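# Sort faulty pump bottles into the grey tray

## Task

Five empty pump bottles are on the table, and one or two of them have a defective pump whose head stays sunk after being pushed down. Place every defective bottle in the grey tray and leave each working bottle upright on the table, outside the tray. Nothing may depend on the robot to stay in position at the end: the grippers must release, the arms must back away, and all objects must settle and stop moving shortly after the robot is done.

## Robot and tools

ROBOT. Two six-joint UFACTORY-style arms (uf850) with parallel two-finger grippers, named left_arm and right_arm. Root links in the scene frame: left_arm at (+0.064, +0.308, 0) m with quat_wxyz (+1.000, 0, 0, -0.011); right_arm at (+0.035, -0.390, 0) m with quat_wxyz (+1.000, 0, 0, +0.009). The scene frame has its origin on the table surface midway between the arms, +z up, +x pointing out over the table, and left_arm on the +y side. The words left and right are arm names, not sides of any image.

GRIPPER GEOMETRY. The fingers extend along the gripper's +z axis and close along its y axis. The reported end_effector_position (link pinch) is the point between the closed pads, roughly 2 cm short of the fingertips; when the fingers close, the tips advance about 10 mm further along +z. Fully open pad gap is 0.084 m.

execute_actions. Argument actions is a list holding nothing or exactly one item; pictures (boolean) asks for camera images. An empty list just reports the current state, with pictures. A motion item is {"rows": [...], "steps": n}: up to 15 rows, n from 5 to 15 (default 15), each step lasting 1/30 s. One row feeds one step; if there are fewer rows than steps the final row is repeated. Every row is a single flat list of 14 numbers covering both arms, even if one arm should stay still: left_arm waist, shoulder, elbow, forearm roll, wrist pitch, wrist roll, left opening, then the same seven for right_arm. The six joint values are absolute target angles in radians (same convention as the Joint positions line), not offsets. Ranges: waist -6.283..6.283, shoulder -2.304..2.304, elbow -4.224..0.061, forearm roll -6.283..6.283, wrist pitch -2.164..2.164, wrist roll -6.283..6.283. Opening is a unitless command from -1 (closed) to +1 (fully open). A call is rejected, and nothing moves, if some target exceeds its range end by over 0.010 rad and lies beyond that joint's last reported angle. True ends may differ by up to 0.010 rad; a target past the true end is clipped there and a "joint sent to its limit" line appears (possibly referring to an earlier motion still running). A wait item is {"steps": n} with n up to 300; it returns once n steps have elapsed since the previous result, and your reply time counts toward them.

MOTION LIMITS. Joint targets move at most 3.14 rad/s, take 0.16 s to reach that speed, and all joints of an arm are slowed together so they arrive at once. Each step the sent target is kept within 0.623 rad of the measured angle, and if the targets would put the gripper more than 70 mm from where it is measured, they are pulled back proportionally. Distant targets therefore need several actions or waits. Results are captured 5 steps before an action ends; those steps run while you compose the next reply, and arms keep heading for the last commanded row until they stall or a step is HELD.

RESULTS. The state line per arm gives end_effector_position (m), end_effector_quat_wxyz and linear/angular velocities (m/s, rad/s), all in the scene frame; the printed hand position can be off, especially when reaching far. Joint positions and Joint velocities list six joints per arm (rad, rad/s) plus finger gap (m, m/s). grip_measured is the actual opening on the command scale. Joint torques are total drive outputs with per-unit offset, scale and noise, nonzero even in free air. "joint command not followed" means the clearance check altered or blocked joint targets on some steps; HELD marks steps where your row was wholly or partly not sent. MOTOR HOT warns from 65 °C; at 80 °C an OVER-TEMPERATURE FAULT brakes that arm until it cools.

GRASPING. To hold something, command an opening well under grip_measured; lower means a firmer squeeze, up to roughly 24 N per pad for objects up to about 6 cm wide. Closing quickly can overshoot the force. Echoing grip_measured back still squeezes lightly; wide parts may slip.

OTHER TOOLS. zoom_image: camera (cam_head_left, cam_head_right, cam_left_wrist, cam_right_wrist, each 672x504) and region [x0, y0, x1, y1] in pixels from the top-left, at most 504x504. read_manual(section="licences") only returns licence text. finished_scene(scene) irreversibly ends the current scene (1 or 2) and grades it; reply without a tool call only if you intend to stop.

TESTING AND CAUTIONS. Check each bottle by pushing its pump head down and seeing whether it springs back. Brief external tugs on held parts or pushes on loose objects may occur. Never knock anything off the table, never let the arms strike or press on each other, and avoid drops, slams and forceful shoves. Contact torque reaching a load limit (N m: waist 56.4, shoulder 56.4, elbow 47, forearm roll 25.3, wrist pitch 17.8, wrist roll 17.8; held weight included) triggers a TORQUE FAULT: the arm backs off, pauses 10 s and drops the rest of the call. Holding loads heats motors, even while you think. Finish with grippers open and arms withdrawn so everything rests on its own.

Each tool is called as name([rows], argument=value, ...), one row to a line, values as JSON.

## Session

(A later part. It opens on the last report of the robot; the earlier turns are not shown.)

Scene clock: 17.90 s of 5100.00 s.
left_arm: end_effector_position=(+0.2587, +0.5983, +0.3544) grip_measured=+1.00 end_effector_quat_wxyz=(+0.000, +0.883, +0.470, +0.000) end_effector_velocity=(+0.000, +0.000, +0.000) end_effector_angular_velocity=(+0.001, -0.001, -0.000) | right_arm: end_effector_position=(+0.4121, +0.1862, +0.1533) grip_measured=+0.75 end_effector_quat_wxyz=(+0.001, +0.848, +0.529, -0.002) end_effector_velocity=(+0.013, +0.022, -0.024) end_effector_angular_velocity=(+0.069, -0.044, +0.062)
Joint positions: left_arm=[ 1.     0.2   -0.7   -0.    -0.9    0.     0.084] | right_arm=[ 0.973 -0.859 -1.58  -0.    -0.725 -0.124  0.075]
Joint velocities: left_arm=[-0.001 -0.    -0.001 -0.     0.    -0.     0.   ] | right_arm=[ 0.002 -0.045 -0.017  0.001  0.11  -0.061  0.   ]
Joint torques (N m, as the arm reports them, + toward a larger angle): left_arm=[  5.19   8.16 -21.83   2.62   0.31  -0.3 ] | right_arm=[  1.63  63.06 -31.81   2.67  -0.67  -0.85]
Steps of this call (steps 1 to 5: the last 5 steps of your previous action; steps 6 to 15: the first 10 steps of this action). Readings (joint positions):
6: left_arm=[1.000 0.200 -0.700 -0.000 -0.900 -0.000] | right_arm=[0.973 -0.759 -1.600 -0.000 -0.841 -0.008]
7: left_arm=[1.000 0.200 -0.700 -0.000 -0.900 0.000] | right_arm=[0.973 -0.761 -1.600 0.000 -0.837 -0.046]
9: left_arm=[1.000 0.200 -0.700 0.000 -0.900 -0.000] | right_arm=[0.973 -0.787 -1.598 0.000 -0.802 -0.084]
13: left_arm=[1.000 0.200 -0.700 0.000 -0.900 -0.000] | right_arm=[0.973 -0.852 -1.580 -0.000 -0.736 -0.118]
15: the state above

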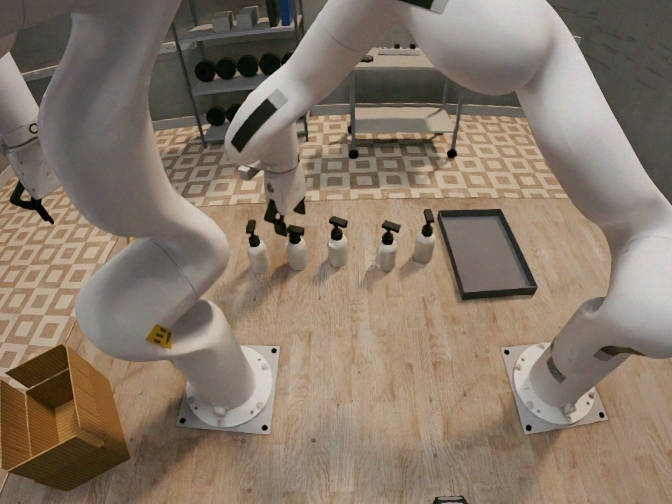

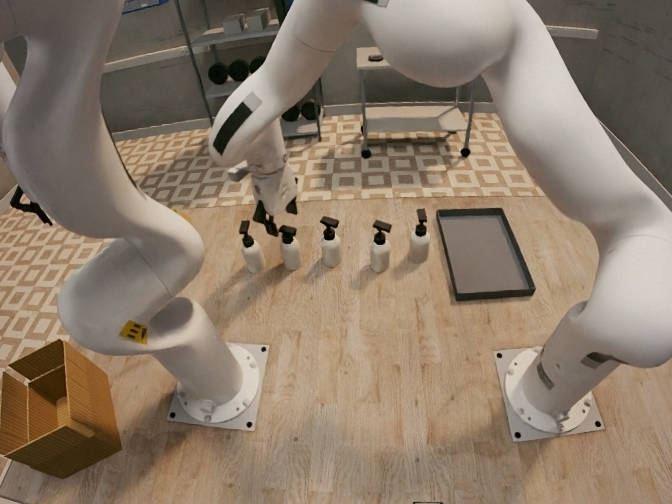

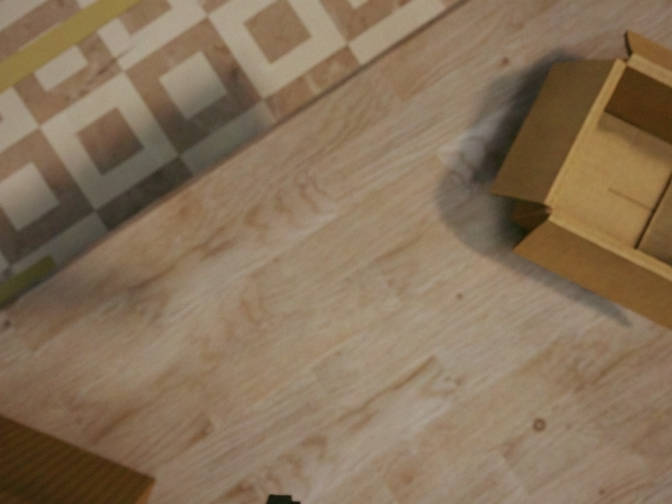

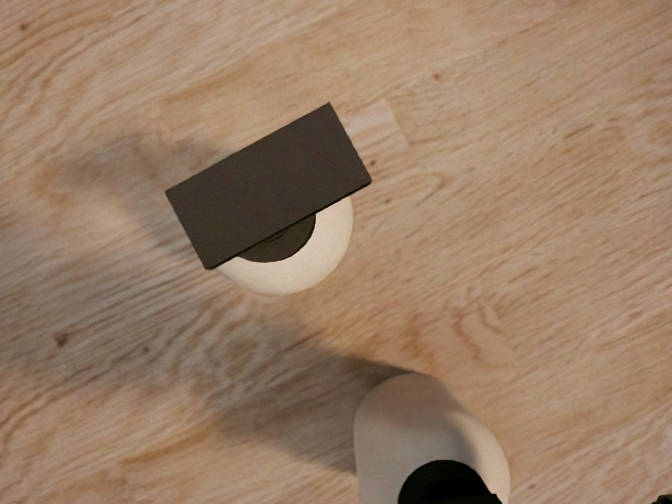

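execute_actions([
  {"rows":[[1.0,0.2,-0.7,0,-0.9,0,1,0.973,-0.91,-1.577,0,-0.667,-0.13,0.75],[1.0,0.2,-0.7,0,-0.9,0,1,0.973,-0.91,-1.577,0,-0.667,-0.13,0.75],[1.0,0.2,-0.7,0,-0.9,0,1,0.973,-0.91,-1.577,0,-0.667,-0.13,0.75],[1.0,0.2,-0.7,0,-0.9,0,1,0.973,-0.958,-1.575,0,-0.617,-0.13,0.75]],"steps":15},
])

execute_actions([
  {"rows":[[1.0,0.2,-0.7,0,-0.9,0,1,0.973,-0.958,-1.575,0,-0.617,-0.13,0.4],[1.0,0.2,-0.7,0,-0.9,0,1,0.973,-0.958,-1.575,0,-0.617,-0.13,0.2],[1.0,0.2,-0.7,0,-0.9,0,1,0.973,-0.958,-1.575,0,-0.617,-0.13,0],[1.0,0.2,-0.7,0,-0.9,0,1,0.973,-0.958,-1.575,0,-0.617,-0.13,-0.4],[1.0,0.2,-0.7,0,-0.9,0,1,0.973,-0.958,-1.575,0,-0.617,-0.13,-0.8]],"steps":15},
], pictures=true)

Scene clock: 18.57 s of 5100.00 s.
left_arm: end_effector_position=(+0.2587, +0.5983, +0.3544) grip_measured=+1.00 end_effector_quat_wxyz=(+0.000, +0.883, +0.470, +0.000) end_effector_velocity=(+0.000, -0.000, -0.000) end_effector_angular_velocity=(-0.001, -0.000, +0.001) | right_arm: end_effector_position=(+0.4112, +0.1848, +0.0872) grip_measured=+0.75 end_effector_quat_wxyz=(+0.001, +0.847, +0.532, -0.002) end_effector_velocity=(+0.008, +0.011, -0.049) end_effector_angular_velocity=(+0.042, -0.027, -0.002)
Joint positions: left_arm=[ 1.     0.2   -0.7   -0.    -0.9    0.     0.084] | right_arm=[ 0.973 -0.951 -1.574 -0.    -0.627 -0.13   0.075]
Joint velocities: left_arm=[ 0.    -0.     0.001 -0.001  0.001 -0.     0.   ] | right_arm=[-0.001 -0.078 -0.014  0.001  0.114  0.     0.   ]
Joint torques (N m, as the arm reports them, + toward a larger angle): left_arm=[  3.24   7.64 -21.73   1.82   0.19  -0.24] | right_arm=[  0.78  73.08 -33.57   2.57  -0.36  -0.74]
Steps of this call (steps 1 to 5: the last 5 steps of your previous action; steps 6 to 10: the robot went on to your last target; steps 11 to 20: the first 10 steps of this action). Readings (joint positions):
11: left_arm=[1.000 0.200 -0.700 0.000 -0.900 -0.000] | right_arm=[0.973 -0.865 -1.580 0.000 -0.715 -0.130]
12: left_arm=[1.000 0.200 -0.700 -0.000 -0.900 -0.000] | right_arm=[0.973 -0.867 -1.580 0.000 -0.712 -0.130]
14: left_arm=[1.000 0.200 -0.700 -0.000 -0.900 -0.000] | right_arm=[0.973 -0.886 -1.580 0.000 -0.690 -0.130]
18: left_arm=[1.000 0.200 -0.700 -0.000 -0.900 -0.000] | right_arm=[0.973 -0.940 -1.574 -0.000 -0.638 -0.130]
20: the state above

Scene clock: 19.07 s of 5100.00 s.
left_arm: end_effector_position=(+0.2587, +0.5983, +0.3544) grip_measured=+1.00 end_effector_quat_wxyz=(+0.000, +0.883, +0.470, +0.000) end_effector_velocity=(-0.001, -0.000, -0.000) end_effector_angular_velocity=(-0.000, +0.000, +0.000) | right_arm: end_effector_position=(+0.4121, +0.1863, +0.0838) grip_measured=+0.09 end_effector_quat_wxyz=(-0.000, +0.847, +0.532, +0.000) end_effector_velocity=(-0.000, +0.000, -0.001) end_effector_angular_velocity=(+0.000, +0.000, -0.000)
Joint positions: left_arm=[ 1.     0.2   -0.7    0.    -0.9   -0.     0.084] | right_arm=[ 0.973 -0.957 -1.576 -0.    -0.617 -0.13   0.048]
Joint velocities: left_arm=[ 0.001  0.001  0.001  0.     0.    -0.     0.   ] | right_arm=[ 0.    -0.001  0.     0.001  0.001 -0.     0.   ]
Joint torques (N m, as the arm reports them, + toward a larger angle): left_arm=[  5.36   7.67 -23.33   2.87   0.21  -0.55] | right_arm=[  0.87  54.09 -24.92   2.5   -0.29  -0.7 ]
Steps of this call (steps 1 to 5: the last 5 steps of your previous action; steps 6 to 15: the first 10 steps of this action). Readings (joint positions):
6: left_arm=[1.000 0.200 -0.700 -0.000 -0.900 0.000] | right_arm=[0.973 -0.956 -1.575 0.000 -0.618 -0.130]
7: left_arm=[1.000 0.200 -0.700 0.000 -0.900 0.000] | right_arm=[0.973 -0.957 -1.575 0.000 -0.618 -0.130]
9: left_arm=[1.000 0.200 -0.700 -0.000 -0.900 -0.000] | right_arm=[0.973 -0.957 -1.575 0.000 -0.617 -0.130]
13: left_arm=[1.000 0.200 -0.700 -0.000 -0.900 0.000] | right_arm=[0.973 -0.957 -1.576 -0.000 -0.617 -0.130]
15: the state above

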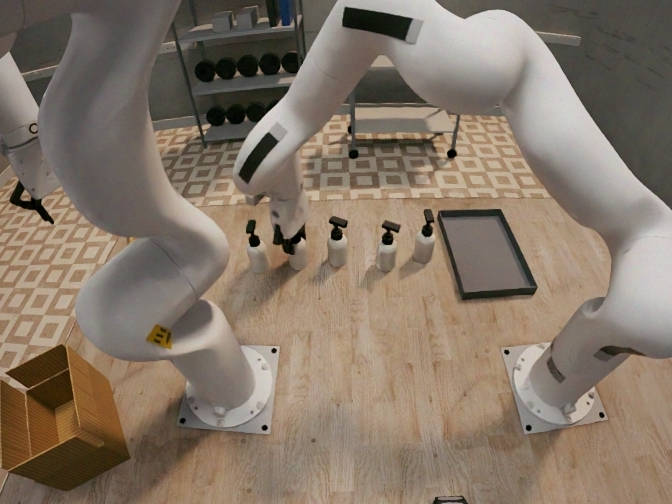

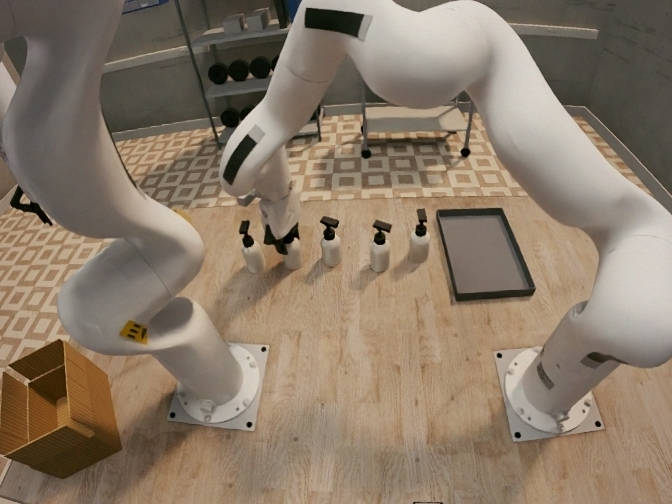

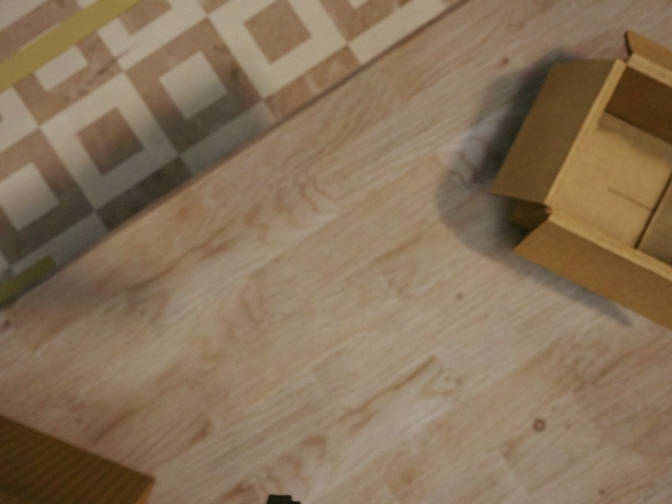

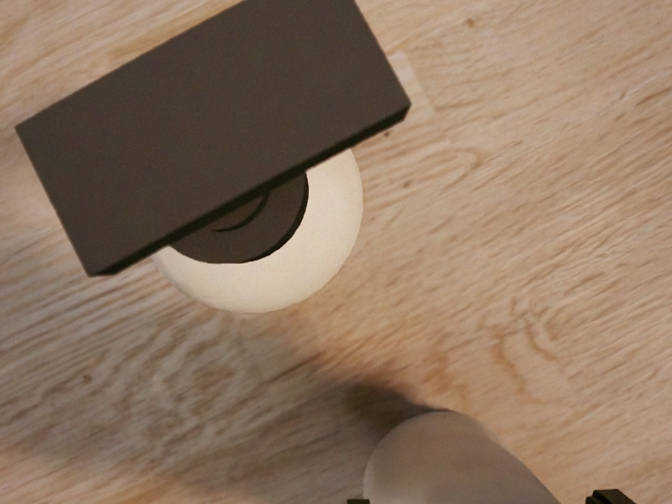

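execute_actions([
  {"rows":[[1.0,0.2,-0.7,0,-0.9,0,1,0.973,-0.85,-1.585,0,-0.735,-0.13,-0.8],[1.0,0.2,-0.7,0,-0.9,0,1,0.973,-0.85,-1.585,0,-0.735,-0.13,-0.8],[1.0,0.2,-0.7,0,-0.9,0,1,0.973,-0.85,-1.585,0,-0.735,-0.13,-0.8],[1.0,0.2,-0.7,0,-0.9,0,1,0.973,-0.7,-1.62,0,-0.92,-0.13,-0.8]],"steps":15},
])

execute_actions([
  {"steps":12},
])

execute_actions([
  {"rows":[[1.0,0.2,-0.7,0,-0.9,0,1,0.168,-0.1215,-0.802,0,-0.681,-0.935,-0.8]],"steps":15},
])

execute_actions([
  {"steps":45},
], pictures=true)

Scene clock: 19.77 s of 5100.00 s.
left_arm: end_effector_position=(+0.2587, +0.5983, +0.3544) grip_measured=+1.00 end_effector_quat_wxyz=(+0.000, +0.883, +0.470, +0.000) end_effector_velocity=(+0.000, +0.000, +0.000) end_effector_angular_velocity=(+0.002, +0.000, -0.002) | right_arm: end_effector_position=(+0.4132, +0.1879, +0.1941) grip_measured=+0.09 end_effector_quat_wxyz=(+0.000, +0.847, +0.532, -0.000) end_effector_velocity=(-0.008, -0.014, +0.441) end_effector_angular_velocity=(+0.015, -0.010, -0.001)
Joint positions: left_arm=[ 1.     0.2   -0.7   -0.    -0.9    0.     0.084] | right_arm=[ 0.973 -0.811 -1.599  0.    -0.789 -0.13   0.048]
Joint velocities: left_arm=[-0.001  0.    -0.     0.002  0.001  0.     0.   ] | right_arm=[-0.001  0.571 -0.114 -0.    -0.668 -0.     0.   ]
Joint torques (N m, as the arm reports them, + toward a larger angle): left_arm=[  1.46   6.49 -20.09   2.33   0.08  -0.19] | right_arm=[  0.88  56.53 -29.95   2.55  -0.45  -0.72]
Steps of this call (steps 1 to 5: the last 5 steps of your previous action; steps 6 to 11: the robot went on to your last target; steps 12 to 21: the first 10 steps of this action). Readings (joint positions):
12: left_arm=[1.000 0.200 -0.700 -0.000 -0.900 -0.000] | right_arm=[0.973 -0.958 -1.575 0.000 -0.617 -0.130]
13: left_arm=[1.000 0.200 -0.700 0.000 -0.900 -0.000] | right_arm=[0.973 -0.956 -1.575 -0.000 -0.620 -0.130]
15: left_arm=[1.000 0.200 -0.700 -0.000 -0.900 -0.000] | right_arm=[0.973 -0.930 -1.574 -0.000 -0.655 -0.130]
19: left_arm=[1.000 0.200 -0.700 0.000 -0.900 0.000] | right_arm=[0.973 -0.848 -1.591 0.000 -0.744 -0.130]
21: the state above

Scene clock: 20.17 s of 5100.00 s.
left_arm: end_effector_position=(+0.2587, +0.5983, +0.3544) grip_measured=+1.00 end_effector_quat_wxyz=(+0.000, +0.883, +0.470, +0.000) end_effector_velocity=(-0.000, +0.000, +0.000) end_effector_angular_velocity=(+0.001, -0.000, +0.001) | right_arm: end_effector_position=(+0.4081, +0.1801, +0.2764) grip_measured=+0.09 end_effector_quat_wxyz=(+0.000, +0.847, +0.532, -0.001) end_effector_velocity=(-0.001, -0.002, +0.017) end_effector_angular_velocity=(+0.003, -0.002, -0.001)
Joint positions: left_arm=[ 1.     0.2   -0.7   -0.    -0.9    0.     0.084] | right_arm=[ 0.973 -0.703 -1.619 -0.    -0.918 -0.13   0.048]
Joint velocities: left_arm=[ 0.  0. -0.  0.  0. -0.  0.] | right_arm=[-0.001  0.022 -0.005  0.    -0.023  0.     0.   ]
Joint torques (N m, as the arm reports them, + toward a larger angle): left_arm=[  3.     8.6  -21.07   3.8    0.06  -0.49] | right_arm=[  0.72  54.32 -32.18   2.47  -0.26  -0.73]
Kept back: nothing.
Steps of this call (steps 1 to 5: the last 5 steps of your previous action; steps 6 to 12: the robot went on to your last target). Readings (joint positions):
1: left_arm=[1.000 0.200 -0.700 -0.000 -0.900 0.000] | right_arm=[0.973 -0.792 -1.602 0.000 -0.811 -0.130]
2: left_arm=[1.000 0.200 -0.700 -0.000 -0.900 -0.000] | right_arm=[0.973 -0.773 -1.606 0.000 -0.833 -0.130]
4: left_arm=[1.000 0.200 -0.700 0.000 -0.900 -0.000] | right_arm=[0.973 -0.737 -1.613 0.000 -0.876 -0.130]
8: left_arm=[1.000 0.200 -0.700 0.000 -0.900 -0.000] | right_arm=[0.973 -0.707 -1.619 0.000 -0.910 -0.130]
12: the state above

Scene clock: 20.50 s of 5100.00 s.
left_arm: end_effector_position=(+0.2587, +0.5983, +0.3544) grip_measured=+1.00 end_effector_quat_wxyz=(+0.000, +0.883, +0.470, +0.000) end_effector_velocity=(+0.000, +0.000, +0.001) end_effector_angular_velocity=(+0.002, -0.001, -0.001) | right_arm: end_effector_position=(+0.4682, +0.0853, +0.2997) grip_measured=+0.09 end_effector_quat_wxyz=(-0.004, +0.846, +0.532, +0.016) end_effector_velocity=(+0.187, -0.400, +0.036) end_effector_angular_velocity=(+0.018, -0.045, -0.007)
Joint positions: left_arm=[ 1.     0.2   -0.7    0.    -0.9   -0.     0.084] | right_arm=[ 0.813 -0.564 -1.459 -0.    -0.862 -0.291  0.048]
Joint velocities: left_arm=[-0.001  0.002 -0.001  0.     0.     0.     0.   ] | right_arm=[-0.634  0.478  0.628 -0.001  0.193 -0.627  0.   ]
Joint torques (N m, as the arm reports them, + toward a larger angle): left_arm=[  1.15   4.98 -21.18   2.77   0.43  -0.31] | right_arm=[  2.58  47.61 -30.08   2.61  -0.37  -0.68]
Steps of this call (steps 1 to 10: the first 10 steps of this action). Readings (joint positions):
1: left_arm=[1.000 0.200 -0.700 0.000 -0.900 -0.000] | right_arm=[0.973 -0.702 -1.619 -0.000 -0.918 -0.130]
2: left_arm=[1.000 0.200 -0.700 -0.000 -0.900 -0.000] | right_arm=[0.971 -0.700 -1.616 0.000 -0.917 -0.134]
4: left_arm=[1.000 0.200 -0.700 0.000 -0.900 -0.000] | right_arm=[0.941 -0.671 -1.582 0.000 -0.904 -0.167]
8: left_arm=[1.000 0.200 -0.700 0.000 -0.900 -0.000] | right_arm=[0.855 -0.597 -1.500 0.000 -0.875 -0.249]
10: the state above

Scene clock: 22.00 s of 5100.00 s.
left_arm: end_effector_position=(+0.2587, +0.5983, +0.3544) grip_measured=+1.00 end_effector_quat_wxyz=(+0.000, +0.883, +0.470, +0.000) end_effector_velocity=(-0.000, +0.001, +0.001) end_effector_angular_velocity=(+0.004, -0.001, +0.000) | right_arm: end_effector_position=(+0.4598, -0.3095, +0.2699) grip_measured=+0.09 end_effector_quat_wxyz=(-0.000, +0.847, +0.532, -0.000) end_effector_velocity=(-0.000, -0.001, +0.000) end_effector_angular_velocity=(+0.000, +0.000, -0.002)
Joint positions: left_arm=[ 1.     0.2   -0.7    0.    -0.9    0.     0.084] | right_arm=[ 0.168 -0.122 -0.802  0.    -0.681 -0.935  0.048]
Joint velocities: left_arm=[ 0.001  0.002  0.     0.002  0.001 -0.001 -0.   ] | right_arm=[-0.001  0.001  0.001  0.001 -0.    -0.    -0.   ]
Joint torques (N m, as the arm reports them, + toward a larger angle): left_arm=[  2.19   5.73 -21.95   2.33   0.67  -0.21] | right_arm=[  1.21  28.03 -29.65   2.55  -0.42  -0.71]
Kept back: nothing.
Steps of this call (steps 1 to 5: the last 5 steps of your previous action; steps 6 to 45: the robot went on to your last target). Readings (joint positions):
1: left_arm=[1.000 0.200 -0.700 -0.000 -0.900 0.000] | right_arm=[0.792 -0.548 -1.438 -0.000 -0.856 -0.312]
2: left_arm=[1.000 0.200 -0.700 0.000 -0.900 0.000] | right_arm=[0.771 -0.533 -1.416 -0.000 -0.849 -0.333]
4: left_arm=[1.000 0.200 -0.700 -0.000 -0.900 0.000] | right_arm=[0.728 -0.504 -1.374 -0.000 -0.838 -0.375]
8: left_arm=[1.000 0.200 -0.700 0.000 -0.900 0.000] | right_arm=[0.642 -0.445 -1.285 -0.000 -0.813 -0.462]
45: the state above

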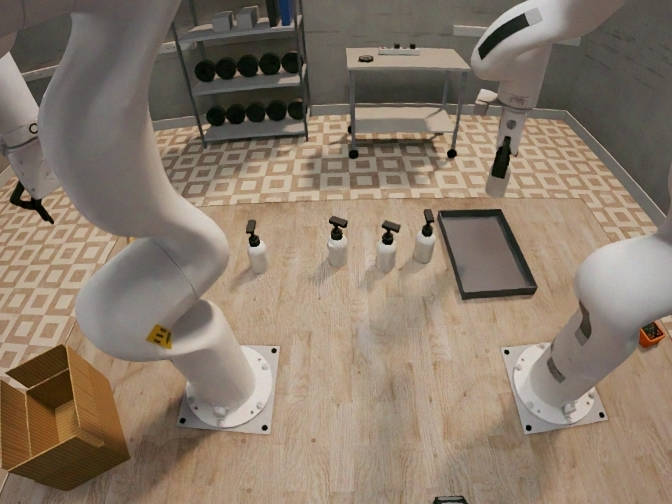

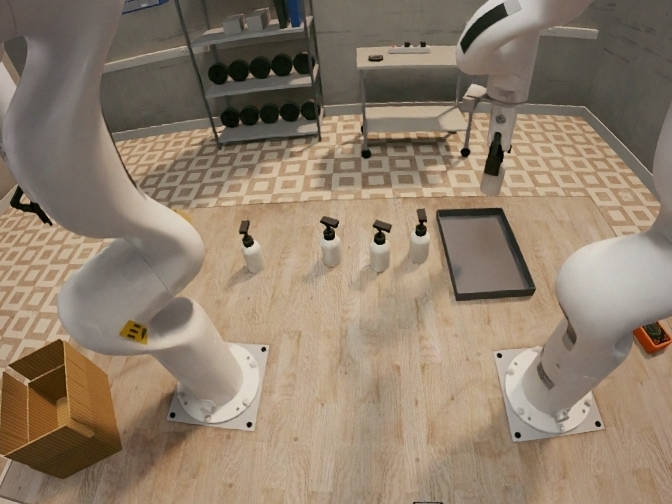

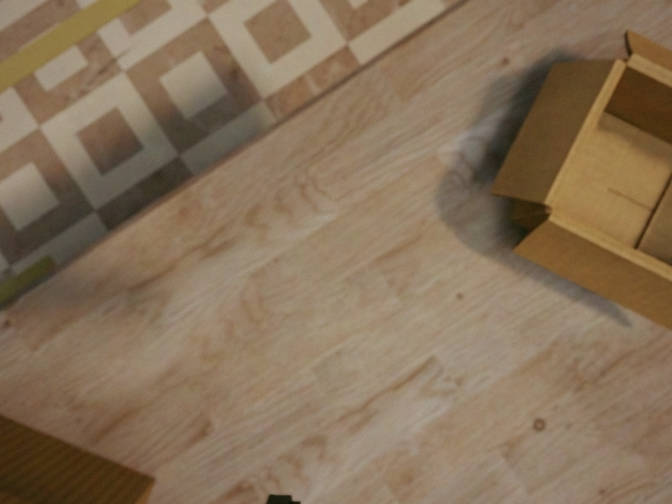

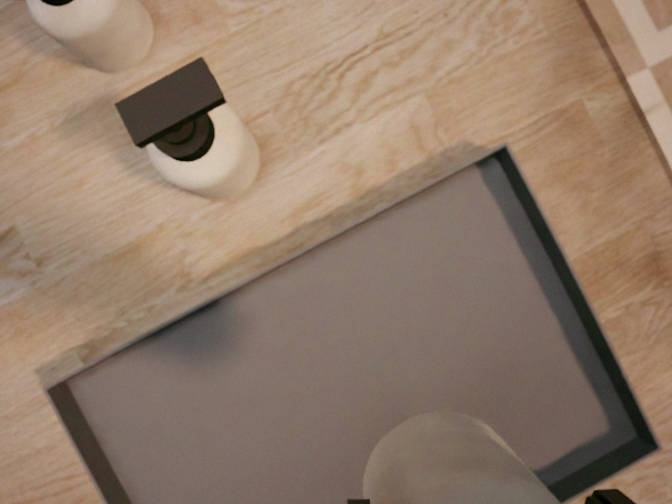

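execute_actions([
  {"rows":[[1,0.2,-0.7,0,-0.9,0,1,0.168,-0.2,-0.785,0,-0.585,-0.935,-0.8],[1,0.2,-0.7,0,-0.9,0,1,0.168,-0.25,-0.775,0,-0.525,-0.935,-0.8],[1,0.2,-0.7,0,-0.9,0,1,0.168,-0.3,-0.765,0,-0.465,-0.935,-0.8],[1,0.2,-0.7,0,-0.9,0,1,0.168,-0.3,-0.765,0,-0.465,-0.935,-0.8],[1,0.2,-0.7,0,-0.9,0,1,0.168,-0.35,-0.755,0,-0.405,-0.935,-0.8],[1,0.2,-0.7,0,-0.9,0,1,0.168,-0.35,-0.755,0,-0.405,-0.935,-0.8],[1,0.2,-0.7,0,-0.9,0,1,0.168,-0.4,-0.745,0,-0.345,-0.935,-0.8],[1,0.2,-0.7,0,-0.9,0,1,0.168,-0.4,-0.745,0,-0.345,-0.935,-0.8],[1,0.2,-0.7,0,-0.9,0,1,0.168,-0.44,-0.737,0,-0.297,-0.935,-0.8],[1,0.2,-0.7,0,-0.9,0,1,0.168,-0.44,-0.737,0,-0.297,-0.935,-0.8],[1,0.2,-0.7,0,-0.9,0,1,0.168,-0.455,-0.733,0,-0.278,-0.935,-0.8]],"steps":15},
], pictures=true)

Scene clock: 22.97 s of 5100.00 s.
left_arm: end_effector_position=(+0.2587, +0.5983, +0.3544) grip_measured=+1.00 end_effector_quat_wxyz=(+0.000, +0.883, +0.470, +0.000) end_effector_velocity=(+0.000, +0.000, +0.001) end_effector_angular_velocity=(+0.001, -0.001, +0.000) | right_arm: end_effector_position=(+0.4684, -0.3078, +0.1690) grip_measured=+0.09 end_effector_quat_wxyz=(+0.000, +0.847, +0.532, +0.001) end_effector_velocity=(-0.012, -0.002, -0.417) end_effector_angular_velocity=(-0.001, +0.000, +0.001)
Joint positions: left_arm=[ 1.     0.2   -0.7    0.    -0.9   -0.     0.084] | right_arm=[ 0.168 -0.319 -0.762  0.    -0.441 -0.935  0.048]
Joint velocities: left_arm=[-0.     0.001 -0.001 -0.001 -0.001 -0.     0.   ] | right_arm=[-0.    -0.828  0.165 -0.     0.992 -0.    -0.   ]
Joint torques (N m, as the arm reports them, + toward a larger angle): left_arm=[  0.72   4.73 -22.34   2.64   0.06  -0.32] | right_arm=[ -1.25  31.57 -21.63   1.09  -1.82  -0.78]
Steps of this call (steps 1 to 15: the robot went on to your last target; steps 16 to 19: nothing new was sent; steps 20 to 29: the first 10 steps of this action). Readings (joint positions):
20: left_arm=[1.000 0.200 -0.700 -0.000 -0.900 -0.000] | right_arm=[0.168 -0.122 -0.802 0.000 -0.681 -0.935]
21: left_arm=[1.000 0.200 -0.700 0.000 -0.900 0.000] | right_arm=[0.168 -0.123 -0.802 0.000 -0.678 -0.935]
23: left_arm=[1.000 0.200 -0.700 -0.000 -0.900 0.000] | right_arm=[0.168 -0.152 -0.797 0.000 -0.639 -0.935]
27: left_arm=[1.000 0.200 -0.700 -0.000 -0.900 -0.000] | right_arm=[0.168 -0.265 -0.772 0.000 -0.507 -0.935]
29: the state above

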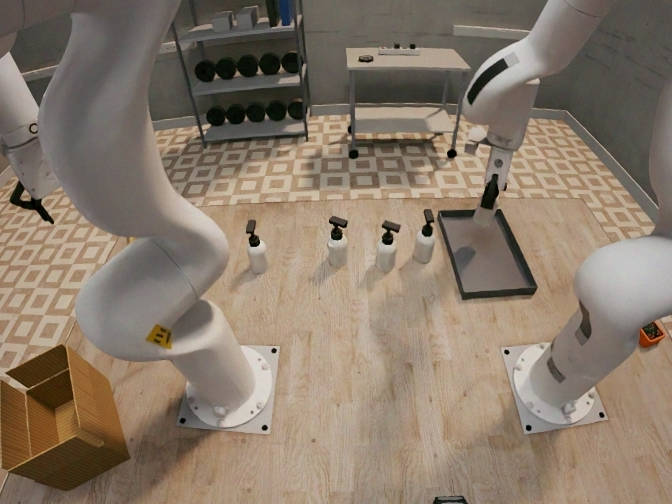

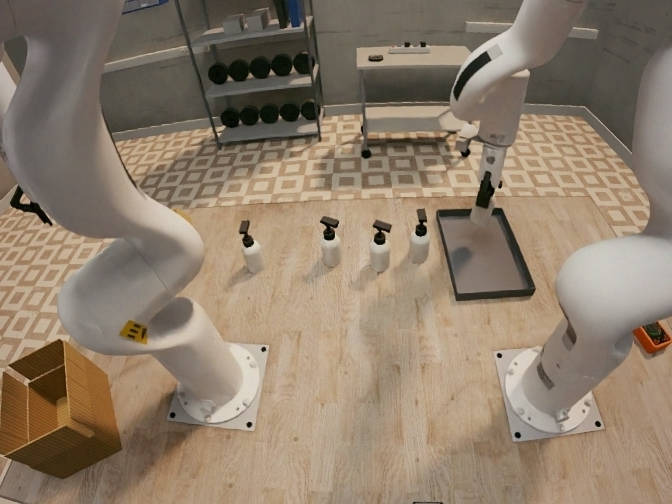

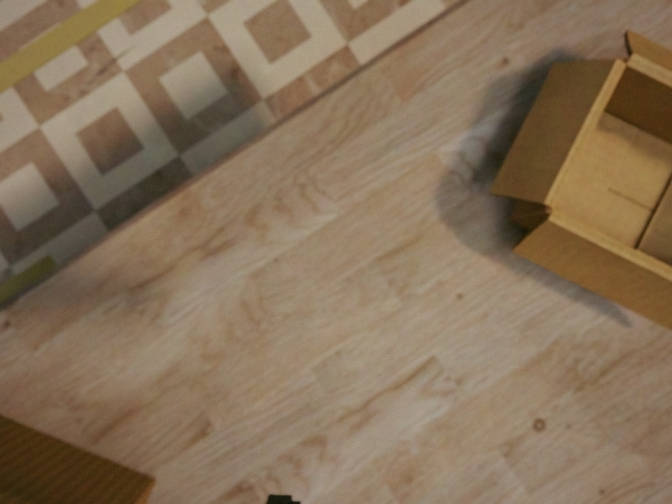

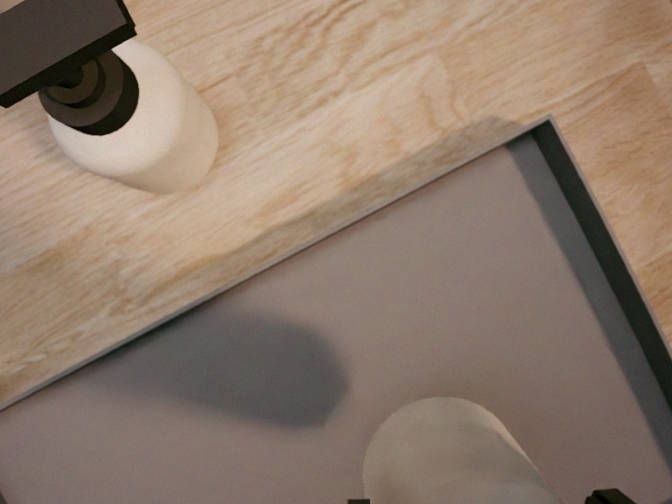

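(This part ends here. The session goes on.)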